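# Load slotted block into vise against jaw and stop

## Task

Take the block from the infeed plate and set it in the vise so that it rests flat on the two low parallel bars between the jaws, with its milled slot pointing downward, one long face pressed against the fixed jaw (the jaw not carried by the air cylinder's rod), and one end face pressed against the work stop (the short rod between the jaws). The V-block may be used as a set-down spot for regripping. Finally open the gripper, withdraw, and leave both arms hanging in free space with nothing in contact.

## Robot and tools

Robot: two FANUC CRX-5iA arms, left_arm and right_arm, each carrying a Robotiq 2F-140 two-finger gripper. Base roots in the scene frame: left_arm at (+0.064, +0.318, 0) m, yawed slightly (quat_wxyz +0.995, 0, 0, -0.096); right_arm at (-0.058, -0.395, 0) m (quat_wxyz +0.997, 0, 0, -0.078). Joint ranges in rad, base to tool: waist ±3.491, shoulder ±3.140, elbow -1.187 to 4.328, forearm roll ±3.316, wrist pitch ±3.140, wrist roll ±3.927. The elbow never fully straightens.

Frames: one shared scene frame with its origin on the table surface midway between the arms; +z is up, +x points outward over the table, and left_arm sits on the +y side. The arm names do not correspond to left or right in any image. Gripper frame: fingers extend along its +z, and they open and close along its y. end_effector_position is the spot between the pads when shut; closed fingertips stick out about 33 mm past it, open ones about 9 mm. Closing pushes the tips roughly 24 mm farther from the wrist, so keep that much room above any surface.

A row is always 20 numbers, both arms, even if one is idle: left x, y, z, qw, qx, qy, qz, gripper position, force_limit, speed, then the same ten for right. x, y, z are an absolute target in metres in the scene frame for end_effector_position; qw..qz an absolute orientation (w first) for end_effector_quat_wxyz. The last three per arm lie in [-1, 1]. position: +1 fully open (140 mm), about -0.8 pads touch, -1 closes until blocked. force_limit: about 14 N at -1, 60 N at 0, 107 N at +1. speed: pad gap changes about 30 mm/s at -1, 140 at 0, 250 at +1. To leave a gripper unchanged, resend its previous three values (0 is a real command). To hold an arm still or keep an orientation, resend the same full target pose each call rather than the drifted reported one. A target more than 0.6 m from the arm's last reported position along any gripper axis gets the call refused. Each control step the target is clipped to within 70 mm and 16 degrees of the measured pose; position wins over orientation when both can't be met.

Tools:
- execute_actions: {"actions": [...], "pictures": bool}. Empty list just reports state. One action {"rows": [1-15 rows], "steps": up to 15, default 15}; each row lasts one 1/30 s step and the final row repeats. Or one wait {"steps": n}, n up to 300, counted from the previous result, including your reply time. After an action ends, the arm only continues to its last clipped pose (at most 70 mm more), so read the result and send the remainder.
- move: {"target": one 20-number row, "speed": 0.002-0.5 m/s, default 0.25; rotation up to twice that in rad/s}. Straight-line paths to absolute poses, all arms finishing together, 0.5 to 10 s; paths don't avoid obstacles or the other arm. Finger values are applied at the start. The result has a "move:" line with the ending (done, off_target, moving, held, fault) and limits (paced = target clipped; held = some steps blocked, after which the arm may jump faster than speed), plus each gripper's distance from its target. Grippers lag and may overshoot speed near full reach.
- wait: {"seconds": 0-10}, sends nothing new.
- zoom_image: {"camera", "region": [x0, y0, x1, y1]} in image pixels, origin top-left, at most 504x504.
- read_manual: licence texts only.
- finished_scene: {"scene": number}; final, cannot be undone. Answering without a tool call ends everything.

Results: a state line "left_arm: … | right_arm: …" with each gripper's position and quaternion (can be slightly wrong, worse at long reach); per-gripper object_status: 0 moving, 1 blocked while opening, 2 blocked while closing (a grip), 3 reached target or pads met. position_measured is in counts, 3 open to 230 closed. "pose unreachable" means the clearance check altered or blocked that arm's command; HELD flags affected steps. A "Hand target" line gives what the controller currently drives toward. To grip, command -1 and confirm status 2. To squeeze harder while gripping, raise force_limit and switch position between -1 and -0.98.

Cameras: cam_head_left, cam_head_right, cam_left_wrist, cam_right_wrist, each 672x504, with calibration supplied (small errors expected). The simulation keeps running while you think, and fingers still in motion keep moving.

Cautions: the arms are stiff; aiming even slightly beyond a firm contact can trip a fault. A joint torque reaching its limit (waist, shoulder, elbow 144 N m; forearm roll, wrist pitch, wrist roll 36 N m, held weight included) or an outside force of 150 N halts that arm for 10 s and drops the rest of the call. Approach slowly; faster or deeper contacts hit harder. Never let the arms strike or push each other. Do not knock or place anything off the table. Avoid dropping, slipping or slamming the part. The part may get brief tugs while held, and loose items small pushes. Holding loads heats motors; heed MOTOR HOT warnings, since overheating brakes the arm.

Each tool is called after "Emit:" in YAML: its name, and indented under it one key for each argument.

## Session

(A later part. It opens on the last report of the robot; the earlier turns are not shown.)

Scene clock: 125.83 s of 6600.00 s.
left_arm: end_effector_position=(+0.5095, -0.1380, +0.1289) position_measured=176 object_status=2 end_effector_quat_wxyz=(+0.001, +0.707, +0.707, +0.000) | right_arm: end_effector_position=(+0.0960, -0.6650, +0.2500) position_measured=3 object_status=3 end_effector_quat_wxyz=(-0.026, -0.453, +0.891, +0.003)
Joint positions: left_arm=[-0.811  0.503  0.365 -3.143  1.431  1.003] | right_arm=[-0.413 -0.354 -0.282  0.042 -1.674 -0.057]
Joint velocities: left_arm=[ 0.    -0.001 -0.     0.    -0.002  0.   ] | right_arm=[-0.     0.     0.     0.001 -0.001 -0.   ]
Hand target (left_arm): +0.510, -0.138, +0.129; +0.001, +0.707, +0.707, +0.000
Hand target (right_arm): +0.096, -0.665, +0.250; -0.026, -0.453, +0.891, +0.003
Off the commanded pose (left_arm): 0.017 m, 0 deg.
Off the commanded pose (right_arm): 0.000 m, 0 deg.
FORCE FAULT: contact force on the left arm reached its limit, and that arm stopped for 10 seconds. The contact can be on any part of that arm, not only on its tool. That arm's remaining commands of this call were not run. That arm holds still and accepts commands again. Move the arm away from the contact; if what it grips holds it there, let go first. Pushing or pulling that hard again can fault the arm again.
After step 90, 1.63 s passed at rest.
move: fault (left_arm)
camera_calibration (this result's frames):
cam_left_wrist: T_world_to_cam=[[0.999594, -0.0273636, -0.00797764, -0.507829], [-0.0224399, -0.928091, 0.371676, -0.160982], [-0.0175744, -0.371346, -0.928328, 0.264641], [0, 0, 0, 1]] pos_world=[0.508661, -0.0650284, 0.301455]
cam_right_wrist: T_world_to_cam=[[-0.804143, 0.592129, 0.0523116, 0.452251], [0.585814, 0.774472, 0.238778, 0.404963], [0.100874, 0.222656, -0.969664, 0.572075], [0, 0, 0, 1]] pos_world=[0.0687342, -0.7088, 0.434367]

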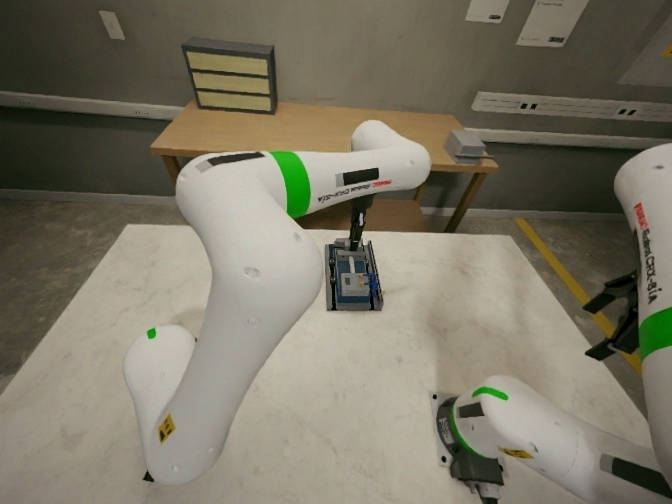

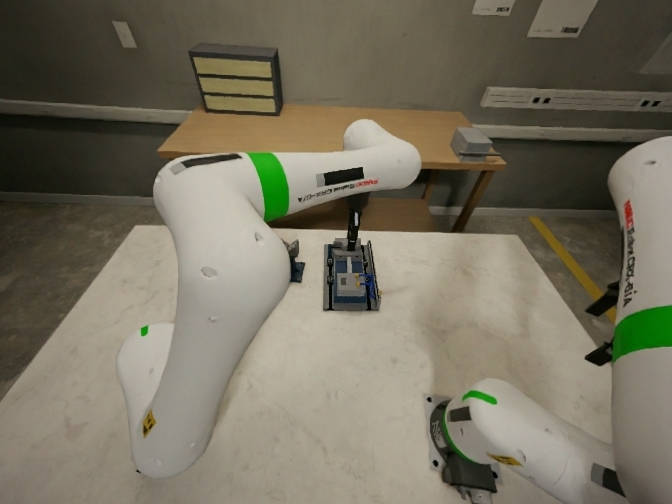

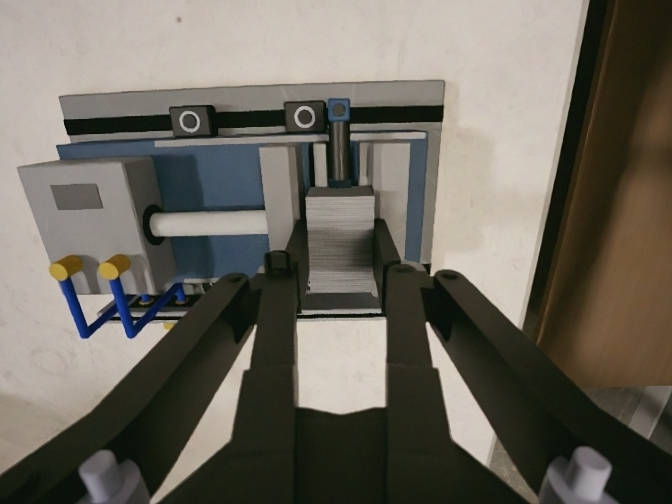

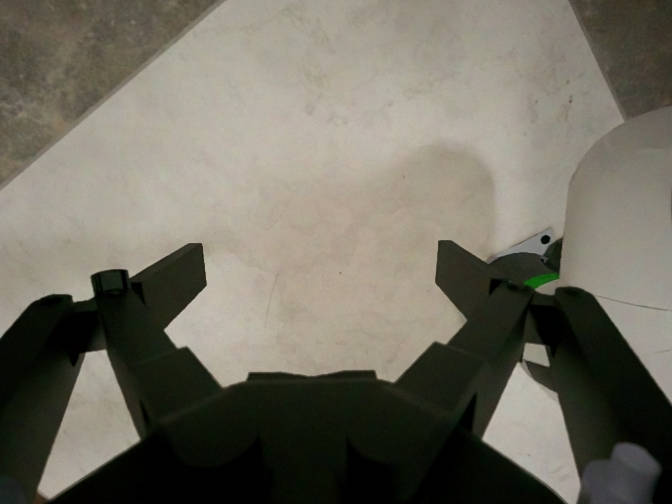

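Emit:
move:
  target: [0.5095,-0.138,0.1292,0,0.707,0.707,0,-0.1,0,-1,0.096,-0.665,0.25,-0.026,-0.453,0.891,0.003,1,0,0]
  speed: 0.01

Emit:
move:
  target: [0.5095,-0.138,0.17,0,0.707,0.707,0,0.6,0,0,0.096,-0.665,0.25,-0.026,-0.453,0.891,0.003,1,0,0]

Emit:
zoom_image:
  camera: "cam_left_wrist"
  region: [240,90,440,290]

Scene clock: 131.50 s of 6600.00 s.
left_arm: end_effector_position=(+0.5095, -0.1380, +0.1292) position_measured=141 object_status=0 end_effector_quat_wxyz=(-0.000, +0.707, +0.707, +0.000) | right_arm: end_effector_position=(+0.0960, -0.6650, +0.2500) position_measured=3 object_status=3 end_effector_quat_wxyz=(-0.026, -0.453, +0.891, +0.003)
Joint positions: left_arm=[-0.81   0.504  0.368 -3.142  1.435  1.003] | right_arm=[-0.413 -0.354 -0.282  0.042 -1.674 -0.057]
Joint velocities: left_arm=[ 0.    -0.001  0.    -0.     0.    -0.   ] | right_arm=[-0.     0.    -0.001 -0.     0.    -0.   ]
Hand target (left_arm): +0.509, -0.138, +0.129; -0.000, +0.707, +0.707, +0.000
Hand target (right_arm): +0.096, -0.665, +0.250; -0.026, -0.453, +0.891, +0.003
Off the commanded pose (left_arm): 0.000 m, 0 deg.
Off the commanded pose (right_arm): 0.000 m, 0 deg.
After step 90, 1.73 s passed at rest.
move: done
camera_calibration (this result's frames):
cam_left_wrist: T_world_to_cam=[[0.999581, -0.027177, -0.00996482, -0.507493], [-0.0215398, -0.928325, 0.371145, -0.161536], [-0.0193372, -0.370775, -0.928521, 0.265953], [0, 0, 0, 1]] pos_world=[0.508944, -0.0651413, 0.301839]
cam_right_wrist: T_world_to_cam=[[-0.804143, 0.592129, 0.0523114, 0.452251], [0.585814, 0.774472, 0.238778, 0.404963], [0.100874, 0.222656, -0.969664, 0.572075], [0, 0, 0, 1]] pos_world=[0.0687342, -0.7088, 0.434367]

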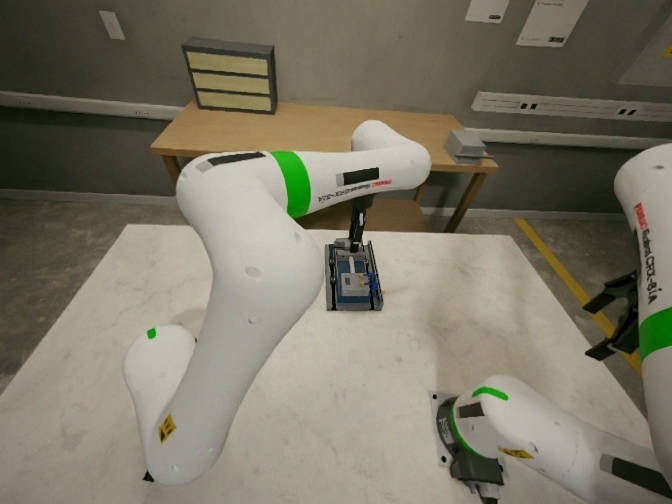

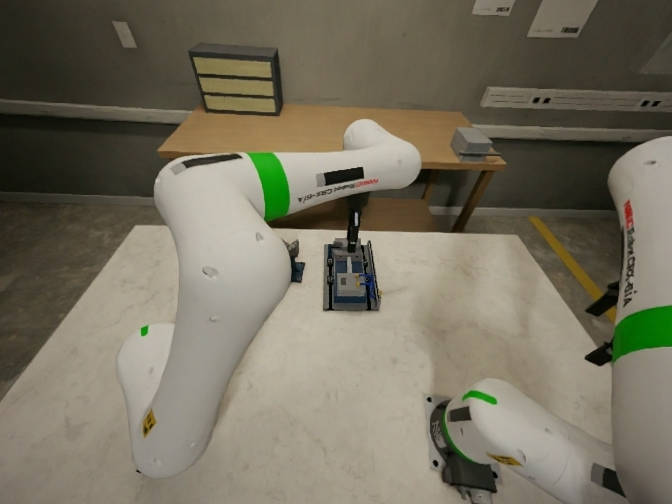

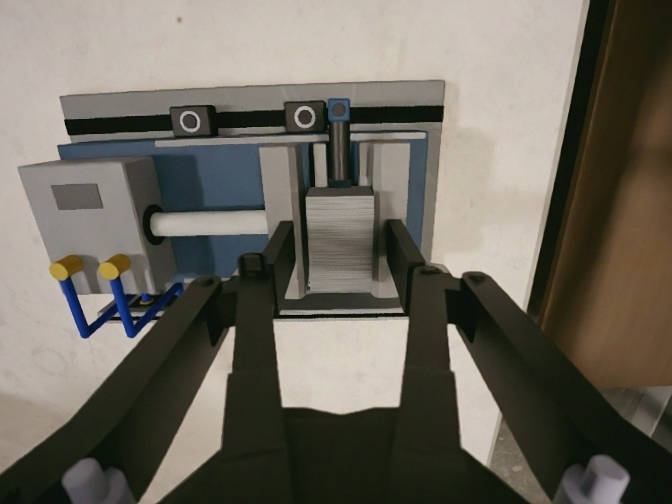

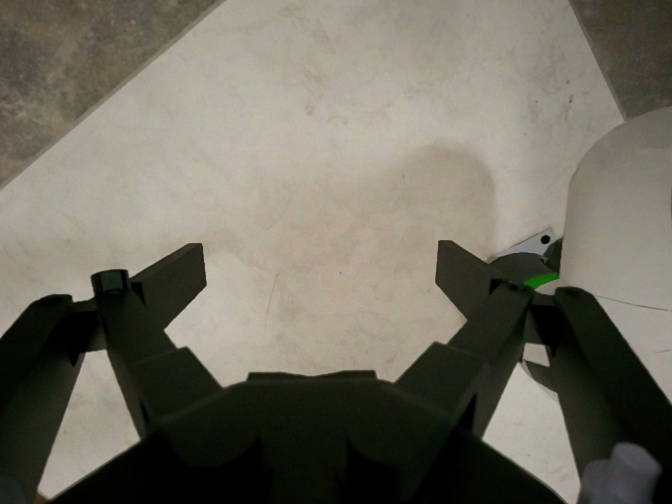

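Scene clock: 132.23 s of 6600.00 s.
left_arm: end_effector_position=(+0.5095, -0.1380, +0.1700) position_measured=53 object_status=3 end_effector_quat_wxyz=(+0.000, +0.707, +0.707, +0.000) | right_arm: end_effector_position=(+0.0960, -0.6650, +0.2500) position_measured=3 object_status=3 end_effector_quat_wxyz=(-0.026, -0.453, +0.891, +0.003)
Joint positions: left_arm=[-0.81   0.494  0.45  -3.142  1.526  1.003] | right_arm=[-0.413 -0.354 -0.282  0.042 -1.674 -0.057]
Joint velocities: left_arm=[ 0.     0.001  0.     0.     0.    -0.   ] | right_arm=[ 0.     0.     0.002 -0.001  0.    -0.   ]
Hand target (left_arm): +0.510, -0.138, +0.170; +0.000, +0.707, +0.707, +0.000
Hand target (right_arm): +0.096, -0.665, +0.250; -0.026, -0.453, +0.891, +0.003
Off the commanded pose (left_arm): 0.000 m, 0 deg.
Off the commanded pose (right_arm): 0.000 m, 0 deg.
move: done
camera_calibration (this result's frames):
cam_left_wrist: T_world_to_cam=[[0.999582, -0.0271789, -0.00989331, -0.507126], [-0.0215671, -0.928308, 0.371185, -0.176697], [-0.0192724, -0.370817, -0.928506, 0.303818], [0, 0, 0, 1]] pos_world=[0.508958, -0.0651512, 0.342667]
cam_right_wrist: T_world_to_cam=[[-0.804143, 0.592129, 0.0523115, 0.452251], [0.585814, 0.774472, 0.238778, 0.404963], [0.100874, 0.222656, -0.969664, 0.572075], [0, 0, 0, 1]] pos_world=[0.0687342, -0.7088, 0.434367]

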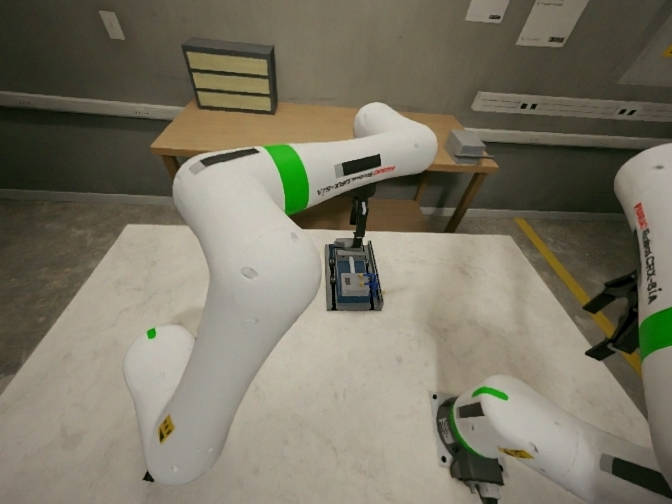

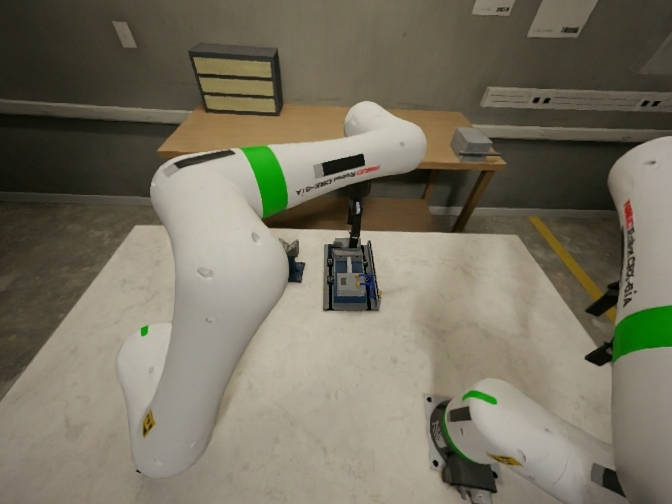

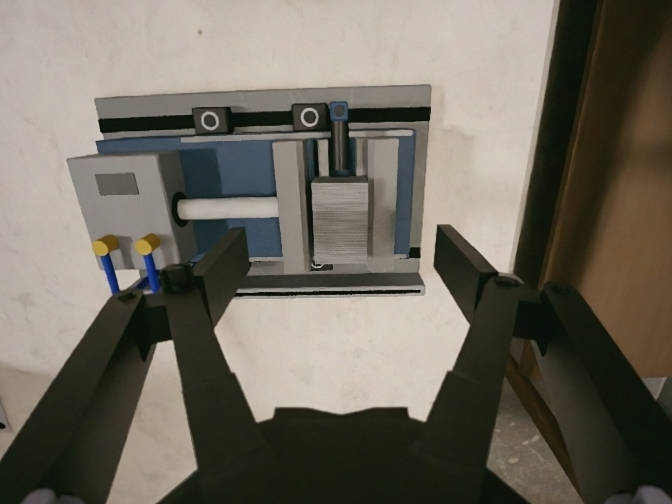

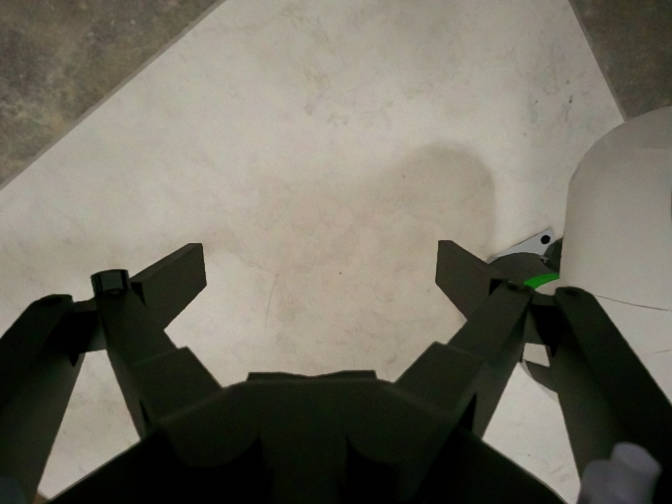

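Region (240, 90, 440, 290) of cam_left_wrist's 672x504 image, scaled by 2.520, with more detail than that image has.

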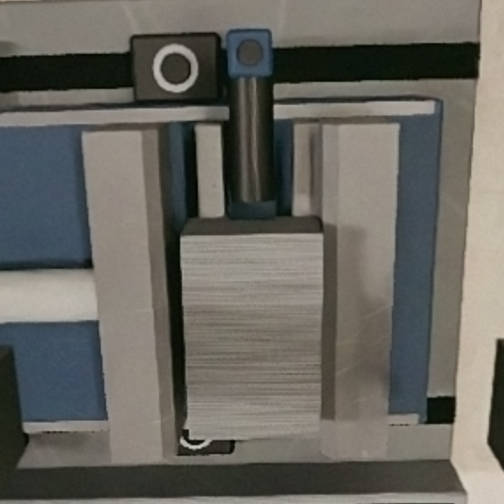

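Emit:
move:
  target: [0.525,-0.136,0.129,0,0.707,0.707,0,0.6,-1,-1,0.096,-0.665,0.25,-0.026,-0.453,0.891,0.003,1,0,0]
  speed: 0.08

Emit:
execute_actions:
  actions:
    - {"rows":[[0.525,-0.136,0.129,0,0.707,0.707,0,-0.3,-1,-1,0.096,-0.665,0.25,-0.026,-0.453,0.891,0.003,1,0,0]]}
  pictures: false

Emit:
wait:
  seconds: 1.3

Scene clock: 140.80 s of 6600.00 s.
left_arm: end_effector_position=(+0.5249, -0.1360, +0.1290) position_measured=53 object_status=3 end_effector_quat_wxyz=(-0.000, +0.707, +0.707, -0.000) | right_arm: end_effector_position=(+0.0960, -0.6650, +0.2500) position_measured=3 object_status=3 end_effector_quat_wxyz=(-0.026, -0.453, +0.891, +0.003)
Joint positions: left_arm=[-0.788  0.53   0.406 -3.141  1.447  0.98 ] | right_arm=[-0.413 -0.354 -0.282  0.042 -1.674 -0.057]
Joint velocities: left_arm=[ 0.     0.001 -0.    -0.    -0.002  0.   ] | right_arm=[-0.  0. -0. -0.  0. -0.]
Hand target (left_arm): +0.525, -0.136, +0.129; -0.000, +0.707, +0.707, -0.000
Hand target (right_arm): +0.096, -0.665, +0.250; -0.026, -0.453, +0.891, +0.003
Off the commanded pose (left_arm): 0.000 m, 0 deg.
Off the commanded pose (right_arm): 0.000 m, 0 deg.
After step 90, 4.70 s passed at rest.
move: done
camera_calibration (this result's frames):
cam_left_wrist: T_world_to_cam=[[0.999577, -0.0272851, -0.0100837, -0.522853], [-0.0215938, -0.928282, 0.371248, -0.159289], [-0.0194901, -0.370874, -0.928479, 0.266904], [0, 0, 0, 1]] pos_world=[0.524394, -0.0631433, 0.301678]
cam_right_wrist: T_world_to_cam=[[-0.804143, 0.592129, 0.0523115, 0.452251], [0.585814, 0.774472, 0.238778, 0.404963], [0.100873, 0.222656, -0.969664, 0.572075], [0, 0, 0, 1]] pos_world=[0.0687342, -0.7088, 0.434367]

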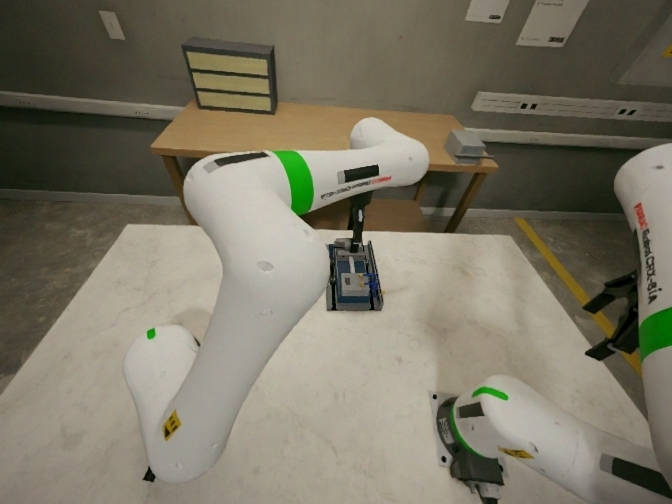

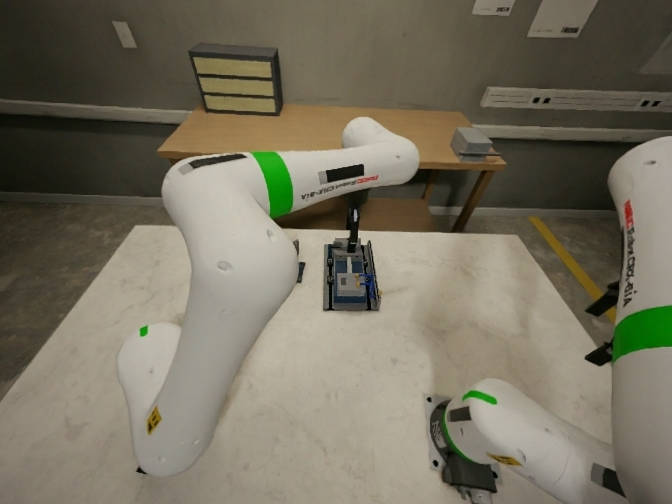

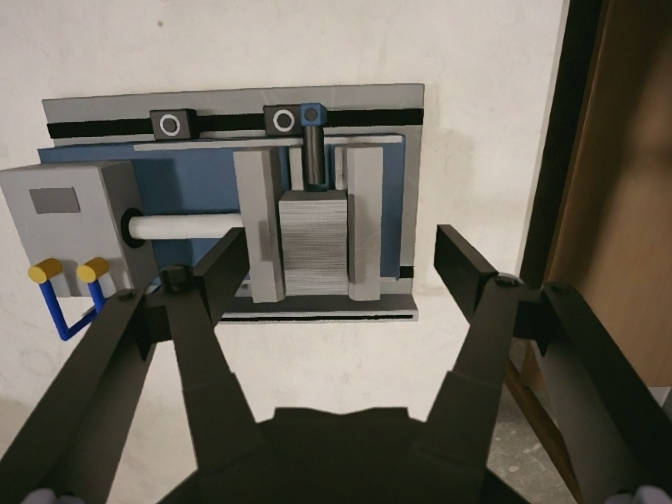

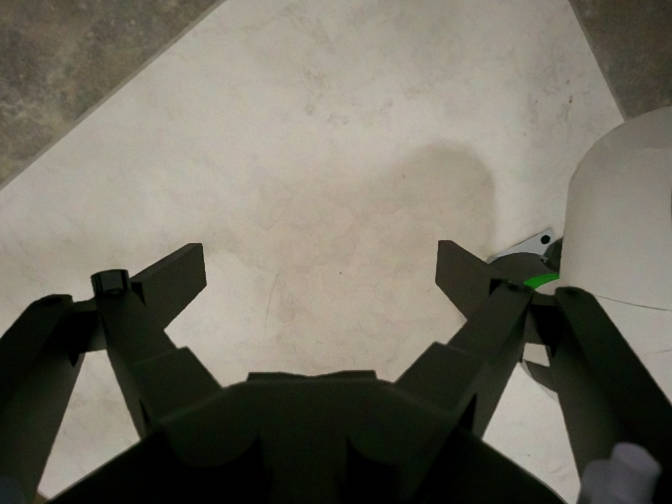

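Scene clock: 141.30 s of 6600.00 s.
left_arm: end_effector_position=(+0.5250, -0.1360, +0.1290) position_measured=75 object_status=0 end_effector_quat_wxyz=(-0.000, +0.707, +0.707, +0.000) | right_arm: end_effector_position=(+0.0960, -0.6650, +0.2500) position_measured=3 object_status=3 end_effector_quat_wxyz=(-0.026, -0.453, +0.891, +0.003)
Joint positions: left_arm=[-0.788  0.53   0.406 -3.142  1.447  0.98 ] | right_arm=[-0.413 -0.354 -0.282  0.042 -1.674 -0.057]
Joint velocities: left_arm=[-0.    -0.001 -0.     0.     0.001  0.   ] | right_arm=[-0.001 -0.    -0.     0.     0.    -0.   ]
Hand target (left_arm): +0.525, -0.136, +0.129; +0.000, +0.707, +0.707, -0.000
Hand target (right_arm): +0.096, -0.665, +0.250; -0.026, -0.453, +0.891, +0.003
Off the commanded pose (left_arm): 0.000 m, 0 deg.
Off the commanded pose (right_arm): 0.000 m, 0 deg.
Steps of this call (steps 1 to 15: all 15 steps of this action). Readings (end_effector_position | what the end effector reports):
1: left_arm (+0.5249, -0.1360, +0.1290) | right_arm (+0.0960, -0.6650, +0.2500) | left_arm position_measured=53 object_status=0 | right_arm position_measured=3 object_status=3
2: left_arm (+0.5249, -0.1360, +0.1290) | right_arm (+0.0960, -0.6650, +0.2500) | left_arm position_measured=54 object_status=0 | right_arm position_measured=3 object_status=3
4: left_arm (+0.5250, -0.1360, +0.1290) | right_arm (+0.0960, -0.6650, +0.2500) | left_arm position_measured=57 object_status=0 | right_arm position_measured=3 object_status=3
8: left_arm (+0.5250, -0.1360, +0.1290) | right_arm (+0.0960, -0.6650, +0.2500) | left_arm position_measured=64 object_status=0 | right_arm position_measured=3 object_status=3
15: the state above

Scene clock: 142.60 s of 6600.00 s.
left_arm: end_effector_position=(+0.5249, -0.1360, +0.1290) position_measured=131 object_status=0 end_effector_quat_wxyz=(-0.000, +0.707, +0.707, -0.000) | right_arm: end_effector_position=(+0.0960, -0.6650, +0.2500) position_measured=3 object_status=3 end_effector_quat_wxyz=(-0.026, -0.453, +0.891, +0.003)
Joint positions: left_arm=[-0.788  0.53   0.406 -3.141  1.447  0.98 ] | right_arm=[-0.413 -0.354 -0.282  0.042 -1.674 -0.057]
Joint velocities: left_arm=[-0.     0.001  0.001 -0.002  0.002 -0.   ] | right_arm=[ 0.    -0.     0.001  0.001  0.    -0.   ]
Hand target (left_arm): +0.525, -0.136, +0.129; +0.000, +0.707, +0.707, -0.000
Hand target (right_arm): +0.096, -0.665, +0.250; -0.026, -0.453, +0.891, +0.003
Off the commanded pose (left_arm): 0.000 m, 0 deg.
Off the commanded pose (right_arm): 0.000 m, 0 deg.
Steps of this call (steps 1 to 39: nothing new was sent). Readings (end_effector_position | what the end effector reports):
1: left_arm (+0.5250, -0.1360, +0.1290) | right_arm (+0.0960, -0.6650, +0.2500) | left_arm position_measured=77 object_status=0 | right_arm position_measured=3 object_status=3
2: left_arm (+0.5250, -0.1360, +0.1290) | right_arm (+0.0960, -0.6650, +0.2500) | left_arm position_measured=79 object_status=0 | right_arm position_measured=3 object_status=3
4: left_arm (+0.5250, -0.1360, +0.1290) | right_arm (+0.0960, -0.6650, +0.2500) | left_arm position_measured=82 object_status=0 | right_arm position_measured=3 object_status=3
8: left_arm (+0.5250, -0.1360, +0.1290) | right_arm (+0.0960, -0.6650, +0.2500) | left_arm position_measured=88 object_status=0 | right_arm position_measured=3 object_status=3
39: the state above
camera_calibration (this result's frames):
cam_left_wrist: T_world_to_cam=[[0.999581, -0.027122, -0.0100912, -0.522858], [-0.0214392, -0.928278, 0.371268, -0.159361], [-0.019437, -0.370896, -0.928471, 0.26682], [0, 0, 0, 1]] pos_world=[0.524408, -0.0631502, 0.301624]
cam_right_wrist: T_world_to_cam=[[-0.804143, 0.592129, 0.0523116, 0.452251], [0.585814, 0.774472, 0.238778, 0.404963], [0.100873, 0.222656, -0.969664, 0.572075], [0, 0, 0, 1]] pos_world=[0.0687342, -0.7088, 0.434367]

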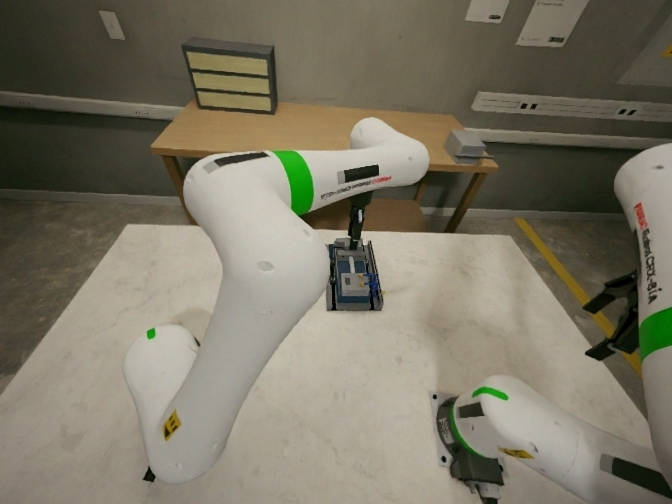

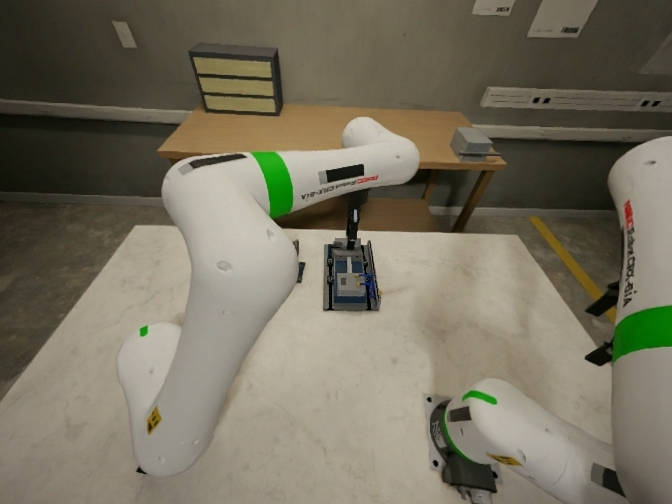

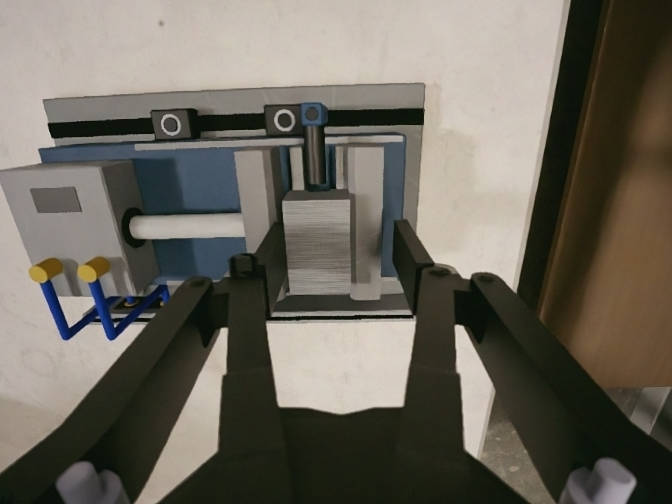

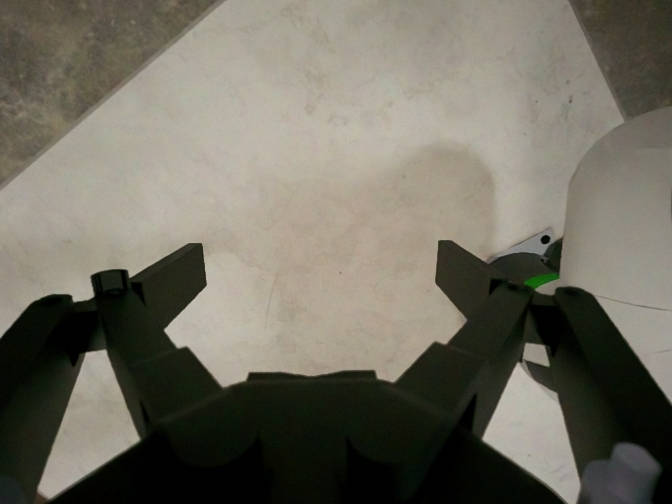

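Emit:
execute_actions:
  actions:
    - {"rows":[[0.525,-0.136,0.129,0,0.707,0.707,0,0.85,-1,0,0.096,-0.665,0.25,-0.026,-0.453,0.891,0.003,1,0,0]]}
  pictures: false

Emit:
move:
  target: [0.511,-0.118,0.135,0,0,1,0,0.85,-1,0,0.096,-0.665,0.25,-0.026,-0.453,0.891,0.003,1,0,0]
  speed: 0.4

Emit:
execute_actions:
  actions:
    - {"rows":[[0.511,-0.118,0.131,0,0,1,0,0.85,-1,0,0.096,-0.665,0.25,-0.026,-0.453,0.891,0.003,1,0,0],[0.511,-0.118,0.127,0,0,1,0,0.1,-1,-1,0.096,-0.665,0.25,-0.026,-0.453,0.891,0.003,1,0,0]]}
  pictures: false

Emit:
wait:
  seconds: 1.6

Scene clock: 149.40 s of 6600.00 s.
left_arm: end_effector_position=(+0.5251, -0.1360, +0.1290) position_measured=29 object_status=0 end_effector_quat_wxyz=(+0.000, +0.707, +0.707, -0.000) | right_arm: end_effector_position=(+0.0960, -0.6650, +0.2500) position_measured=3 object_status=3 end_effector_quat_wxyz=(-0.026, -0.453, +0.891, +0.003)
Joint positions: left_arm=[-0.788  0.53   0.406 -3.142  1.446  0.98 ] | right_arm=[-0.413 -0.354 -0.282  0.042 -1.674 -0.057]
Joint velocities: left_arm=[-0.001 -0.002  0.001  0.     0.002  0.   ] | right_arm=[ 0.    -0.001  0.     0.001  0.    -0.   ]
Hand target (left_arm): +0.525, -0.136, +0.129; +0.000, +0.707, +0.707, -0.000
Hand target (right_arm): +0.096, -0.665, +0.250; -0.026, -0.453, +0.891, +0.003
Off the commanded pose (left_arm): 0.000 m, 0 deg.
Off the commanded pose (right_arm): 0.000 m, 0 deg.
Steps of this call (steps 1 to 90: nothing new was sent; then 3.30 s passed at rest; steps 91 to 105: all 15 steps of this action). Readings (end_effector_position | what the end effector reports):
91: left_arm (+0.5250, -0.1360, +0.1290) | right_arm (+0.0960, -0.6650, +0.2500) | left_arm position_measured=131 object_status=0 | right_arm position_measured=3 object_status=3
92: left_arm (+0.5253, -0.1359, +0.1290) | right_arm (+0.0960, -0.6650, +0.2500) | left_arm position_measured=131 object_status=0 | right_arm position_measured=3 object_status=3
94: left_arm (+0.5253, -0.1358, +0.1288) | right_arm (+0.0960, -0.6650, +0.2500) | left_arm position_measured=112 object_status=0 | right_arm position_measured=3 object_status=3
98: left_arm (+0.5251, -0.1359, +0.1288) | right_arm (+0.0960, -0.6650, +0.2500) | left_arm position_measured=82 object_status=0 | right_arm position_measured=3 object_status=3
105: the state above

Scene clock: 152.03 s of 6600.00 s.
left_arm: end_effector_position=(+0.5110, -0.1180, +0.1350) position_measured=22 object_status=3 end_effector_quat_wxyz=(-0.000, +0.000, +1.000, +0.000) | right_arm: end_effector_position=(+0.0960, -0.6650, +0.2500) position_measured=3 object_status=3 end_effector_quat_wxyz=(-0.026, -0.453, +0.891, +0.003)
Joint positions: left_arm=[-0.79   0.468  0.329 -3.142  1.432  2.554] | right_arm=[-0.413 -0.354 -0.282  0.042 -1.674 -0.057]
Joint velocities: left_arm=[ 0.    -0.     0.001 -0.    -0.003  0.001] | right_arm=[ 0.     0.001  0.001  0.001 -0.    -0.   ]
Hand target (left_arm): +0.511, -0.118, +0.135; +0.000, +0.000, +1.000, +0.000
Hand target (right_arm): +0.096, -0.665, +0.250; -0.026, -0.453, +0.891, +0.003
Off the commanded pose (left_arm): 0.000 m, 0 deg.
Off the commanded pose (right_arm): 0.000 m, 0 deg.
move: done
camera_calibration (this result's frames):
cam_left_wrist: T_world_to_cam=[[0.0272249, 0.99958, -0.00996063, 0.109612], [0.928324, -0.0215858, 0.371145, -0.523447], [0.370774, -0.0193511, -0.928521, 0.120867], [0, 0, 0, 1]] pos_world=[0.43813, -0.118526, 0.307594]
cam_right_wrist: T_world_to_cam=[[-0.804143, 0.592129, 0.0523117, 0.452251], [0.585814, 0.774472, 0.238778, 0.404963], [0.100873, 0.222656, -0.969664, 0.572075], [0, 0, 0, 1]] pos_world=[0.0687342, -0.7088, 0.434367]

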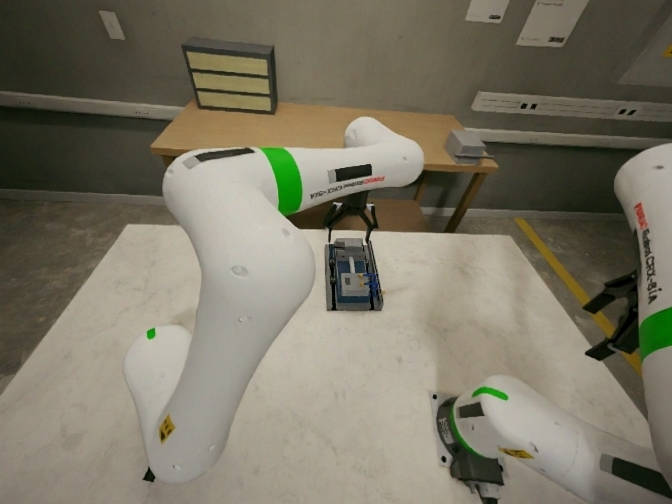

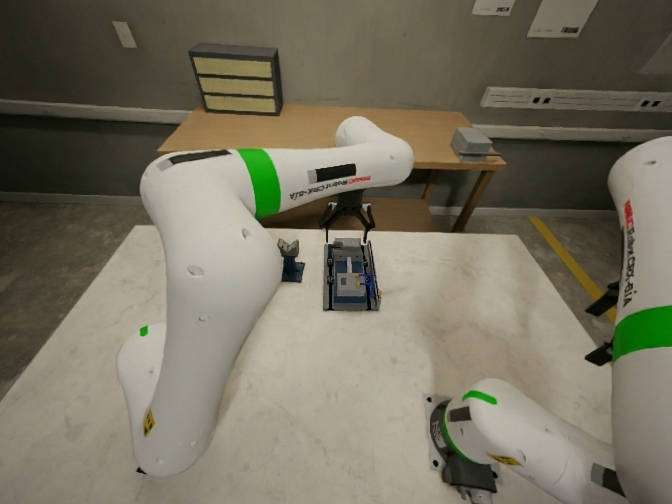

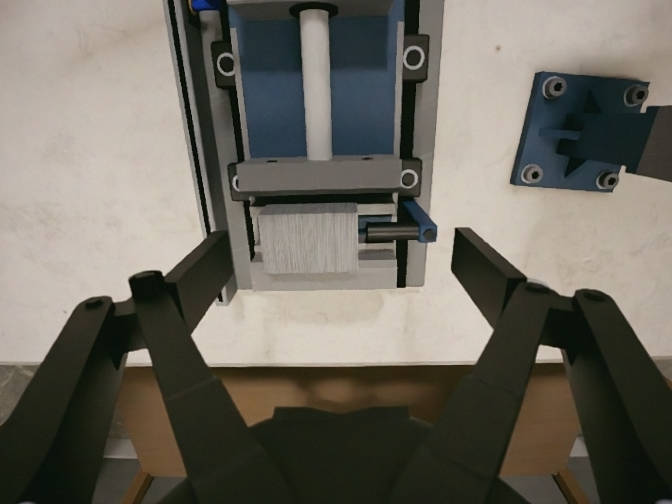

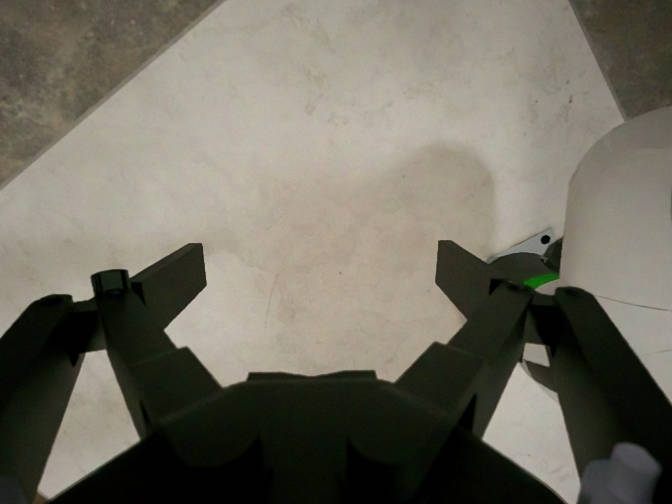

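Scene clock: 152.53 s of 6600.00 s.
left_arm: end_effector_position=(+0.5110, -0.1180, +0.1270) position_measured=42 object_status=0 end_effector_quat_wxyz=(+0.000, +0.000, +1.000, -0.000) | right_arm: end_effector_position=(+0.0960, -0.6650, +0.2500) position_measured=3 object_status=3 end_effector_quat_wxyz=(-0.026, -0.453, +0.891, +0.003)
Joint positions: left_arm=[-0.79   0.471  0.315 -3.142  1.415  2.554] | right_arm=[-0.413 -0.354 -0.282  0.042 -1.674 -0.057]
Joint velocities: left_arm=[ 0.    -0.    -0.     0.    -0.001  0.   ] | right_arm=[-0.     0.001 -0.     0.    -0.     0.   ]
Hand target (left_arm): +0.511, -0.118, +0.127; -0.000, +0.000, +1.000, -0.000
Hand target (right_arm): +0.096, -0.665, +0.250; -0.026, -0.453, +0.891, +0.003
Off the commanded pose (left_arm): 0.000 m, 0 deg.
Off the commanded pose (right_arm): 0.000 m, 0 deg.
Steps of this call (steps 1 to 15: all 15 steps of this action). Readings (end_effector_position | what the end effector reports):
1: left_arm (+0.5110, -0.1180, +0.1349) | right_arm (+0.0960, -0.6650, +0.2500) | left_arm position_measured=22 object_status=3 | right_arm position_measured=3 object_status=3
2: left_arm (+0.5111, -0.1181, +0.1337) | right_arm (+0.0960, -0.6650, +0.2500) | left_arm position_measured=22 object_status=0 | right_arm position_measured=3 object_status=3
4: left_arm (+0.5110, -0.1179, +0.1285) | right_arm (+0.0960, -0.6650, +0.2500) | left_arm position_measured=24 object_status=0 | right_arm position_measured=3 object_status=3
8: left_arm (+0.5110, -0.1180, +0.1271) | right_arm (+0.0960, -0.6650, +0.2500) | left_arm position_measured=31 object_status=0 | right_arm position_measured=3 object_status=3
15: the state above

Scene clock: 154.13 s of 6600.00 s.
left_arm: end_effector_position=(+0.5110, -0.1182, +0.1271) position_measured=105 object_status=2 end_effector_quat_wxyz=(+0.000, +0.000, +1.000, -0.000) | right_arm: end_effector_position=(+0.0960, -0.6650, +0.2500) position_measured=3 object_status=3 end_effector_quat_wxyz=(-0.026, -0.453, +0.891, +0.003)
Joint positions: left_arm=[-0.791  0.471  0.315 -3.142  1.415  2.554] | right_arm=[-0.413 -0.354 -0.282  0.042 -1.674 -0.057]
Joint velocities: left_arm=[-0.    -0.001 -0.001 -0.001 -0.002  0.   ] | right_arm=[-0.    -0.001 -0.    -0.001  0.001  0.   ]
Hand target (left_arm): +0.511, -0.118, +0.127; -0.000, +0.000, +1.000, -0.000
Hand target (right_arm): +0.096, -0.665, +0.250; -0.026, -0.453, +0.891, +0.003
Off the commanded pose (left_arm): 0.000 m, 0 deg.
Off the commanded pose (right_arm): 0.000 m, 0 deg.
Steps of this call (steps 1 to 48: nothing new was sent). Readings (end_effector_position | what the end effector reports):
1: left_arm (+0.5110, -0.1180, +0.1270) | right_arm (+0.0960, -0.6650, +0.2500) | left_arm position_measured=44 object_status=0 | right_arm position_measured=3 object_status=3
2: left_arm (+0.5110, -0.1180, +0.1270) | right_arm (+0.0960, -0.6650, +0.2500) | left_arm position_measured=45 object_status=0 | right_arm position_measured=3 object_status=3
4: left_arm (+0.5110, -0.1180, +0.1270) | right_arm (+0.0960, -0.6650, +0.2500) | left_arm position_measured=49 object_status=0 | right_arm position_measured=3 object_status=3
8: left_arm (+0.5110, -0.1180, +0.1270) | right_arm (+0.0960, -0.6650, +0.2500) | left_arm position_measured=55 object_status=0 | right_arm position_measured=3 object_status=3
48: the state above
camera_calibration (this result's frames):
cam_left_wrist: T_world_to_cam=[[0.0273913, 0.999573, -0.0101571, 0.109661], [0.928281, -0.0216652, 0.371249, -0.520493], [0.37087, -0.0195976, -0.928478, 0.113481], [0, 0, 0, 1]] pos_world=[0.438073, -0.118667, 0.299711]
cam_right_wrist: T_world_to_cam=[[-0.804143, 0.592129, 0.0523119, 0.452251], [0.585814, 0.774472, 0.238778, 0.404963], [0.100873, 0.222657, -0.969664, 0.572075], [0, 0, 0, 1]] pos_world=[0.0687341, -0.7088, 0.434367]

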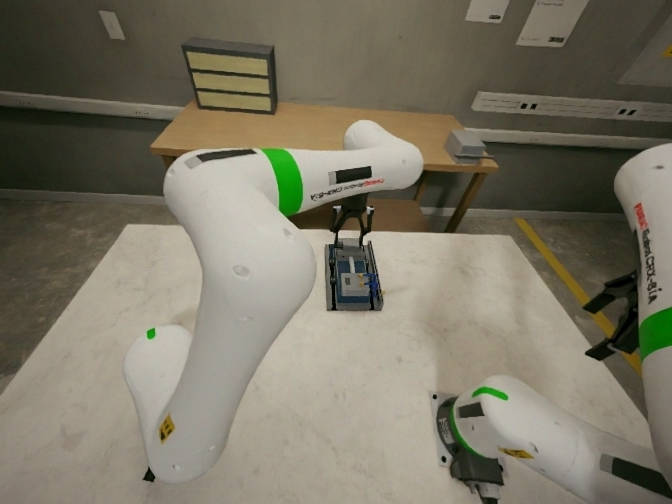

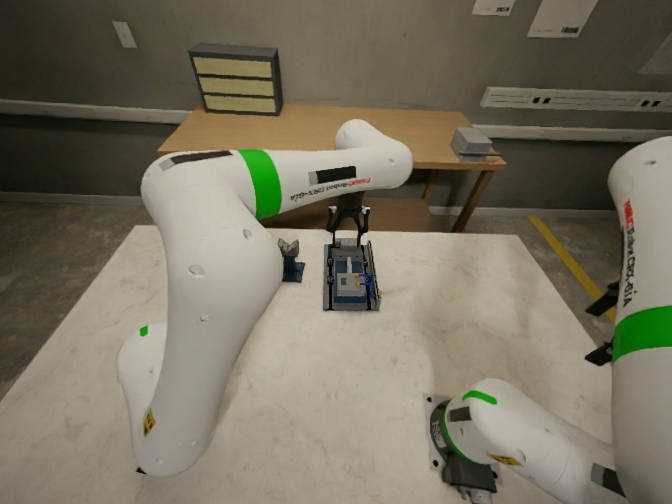

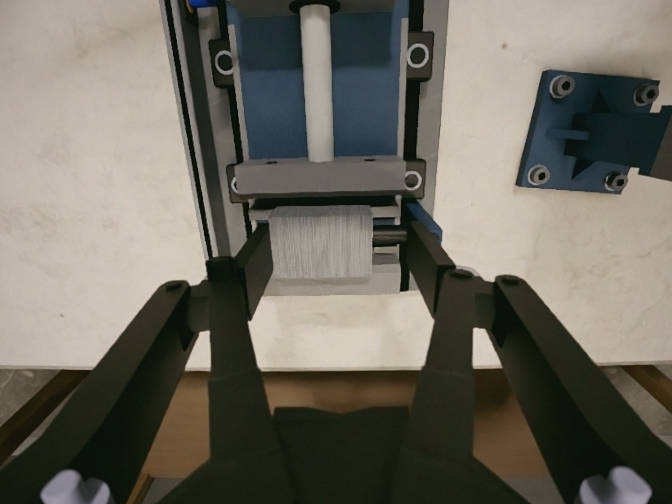

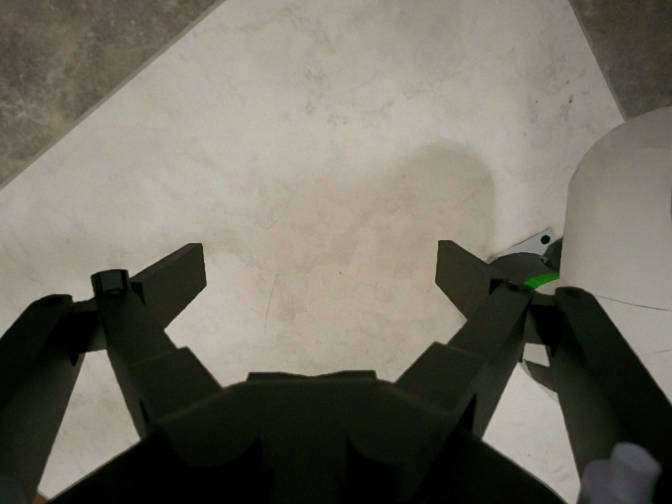

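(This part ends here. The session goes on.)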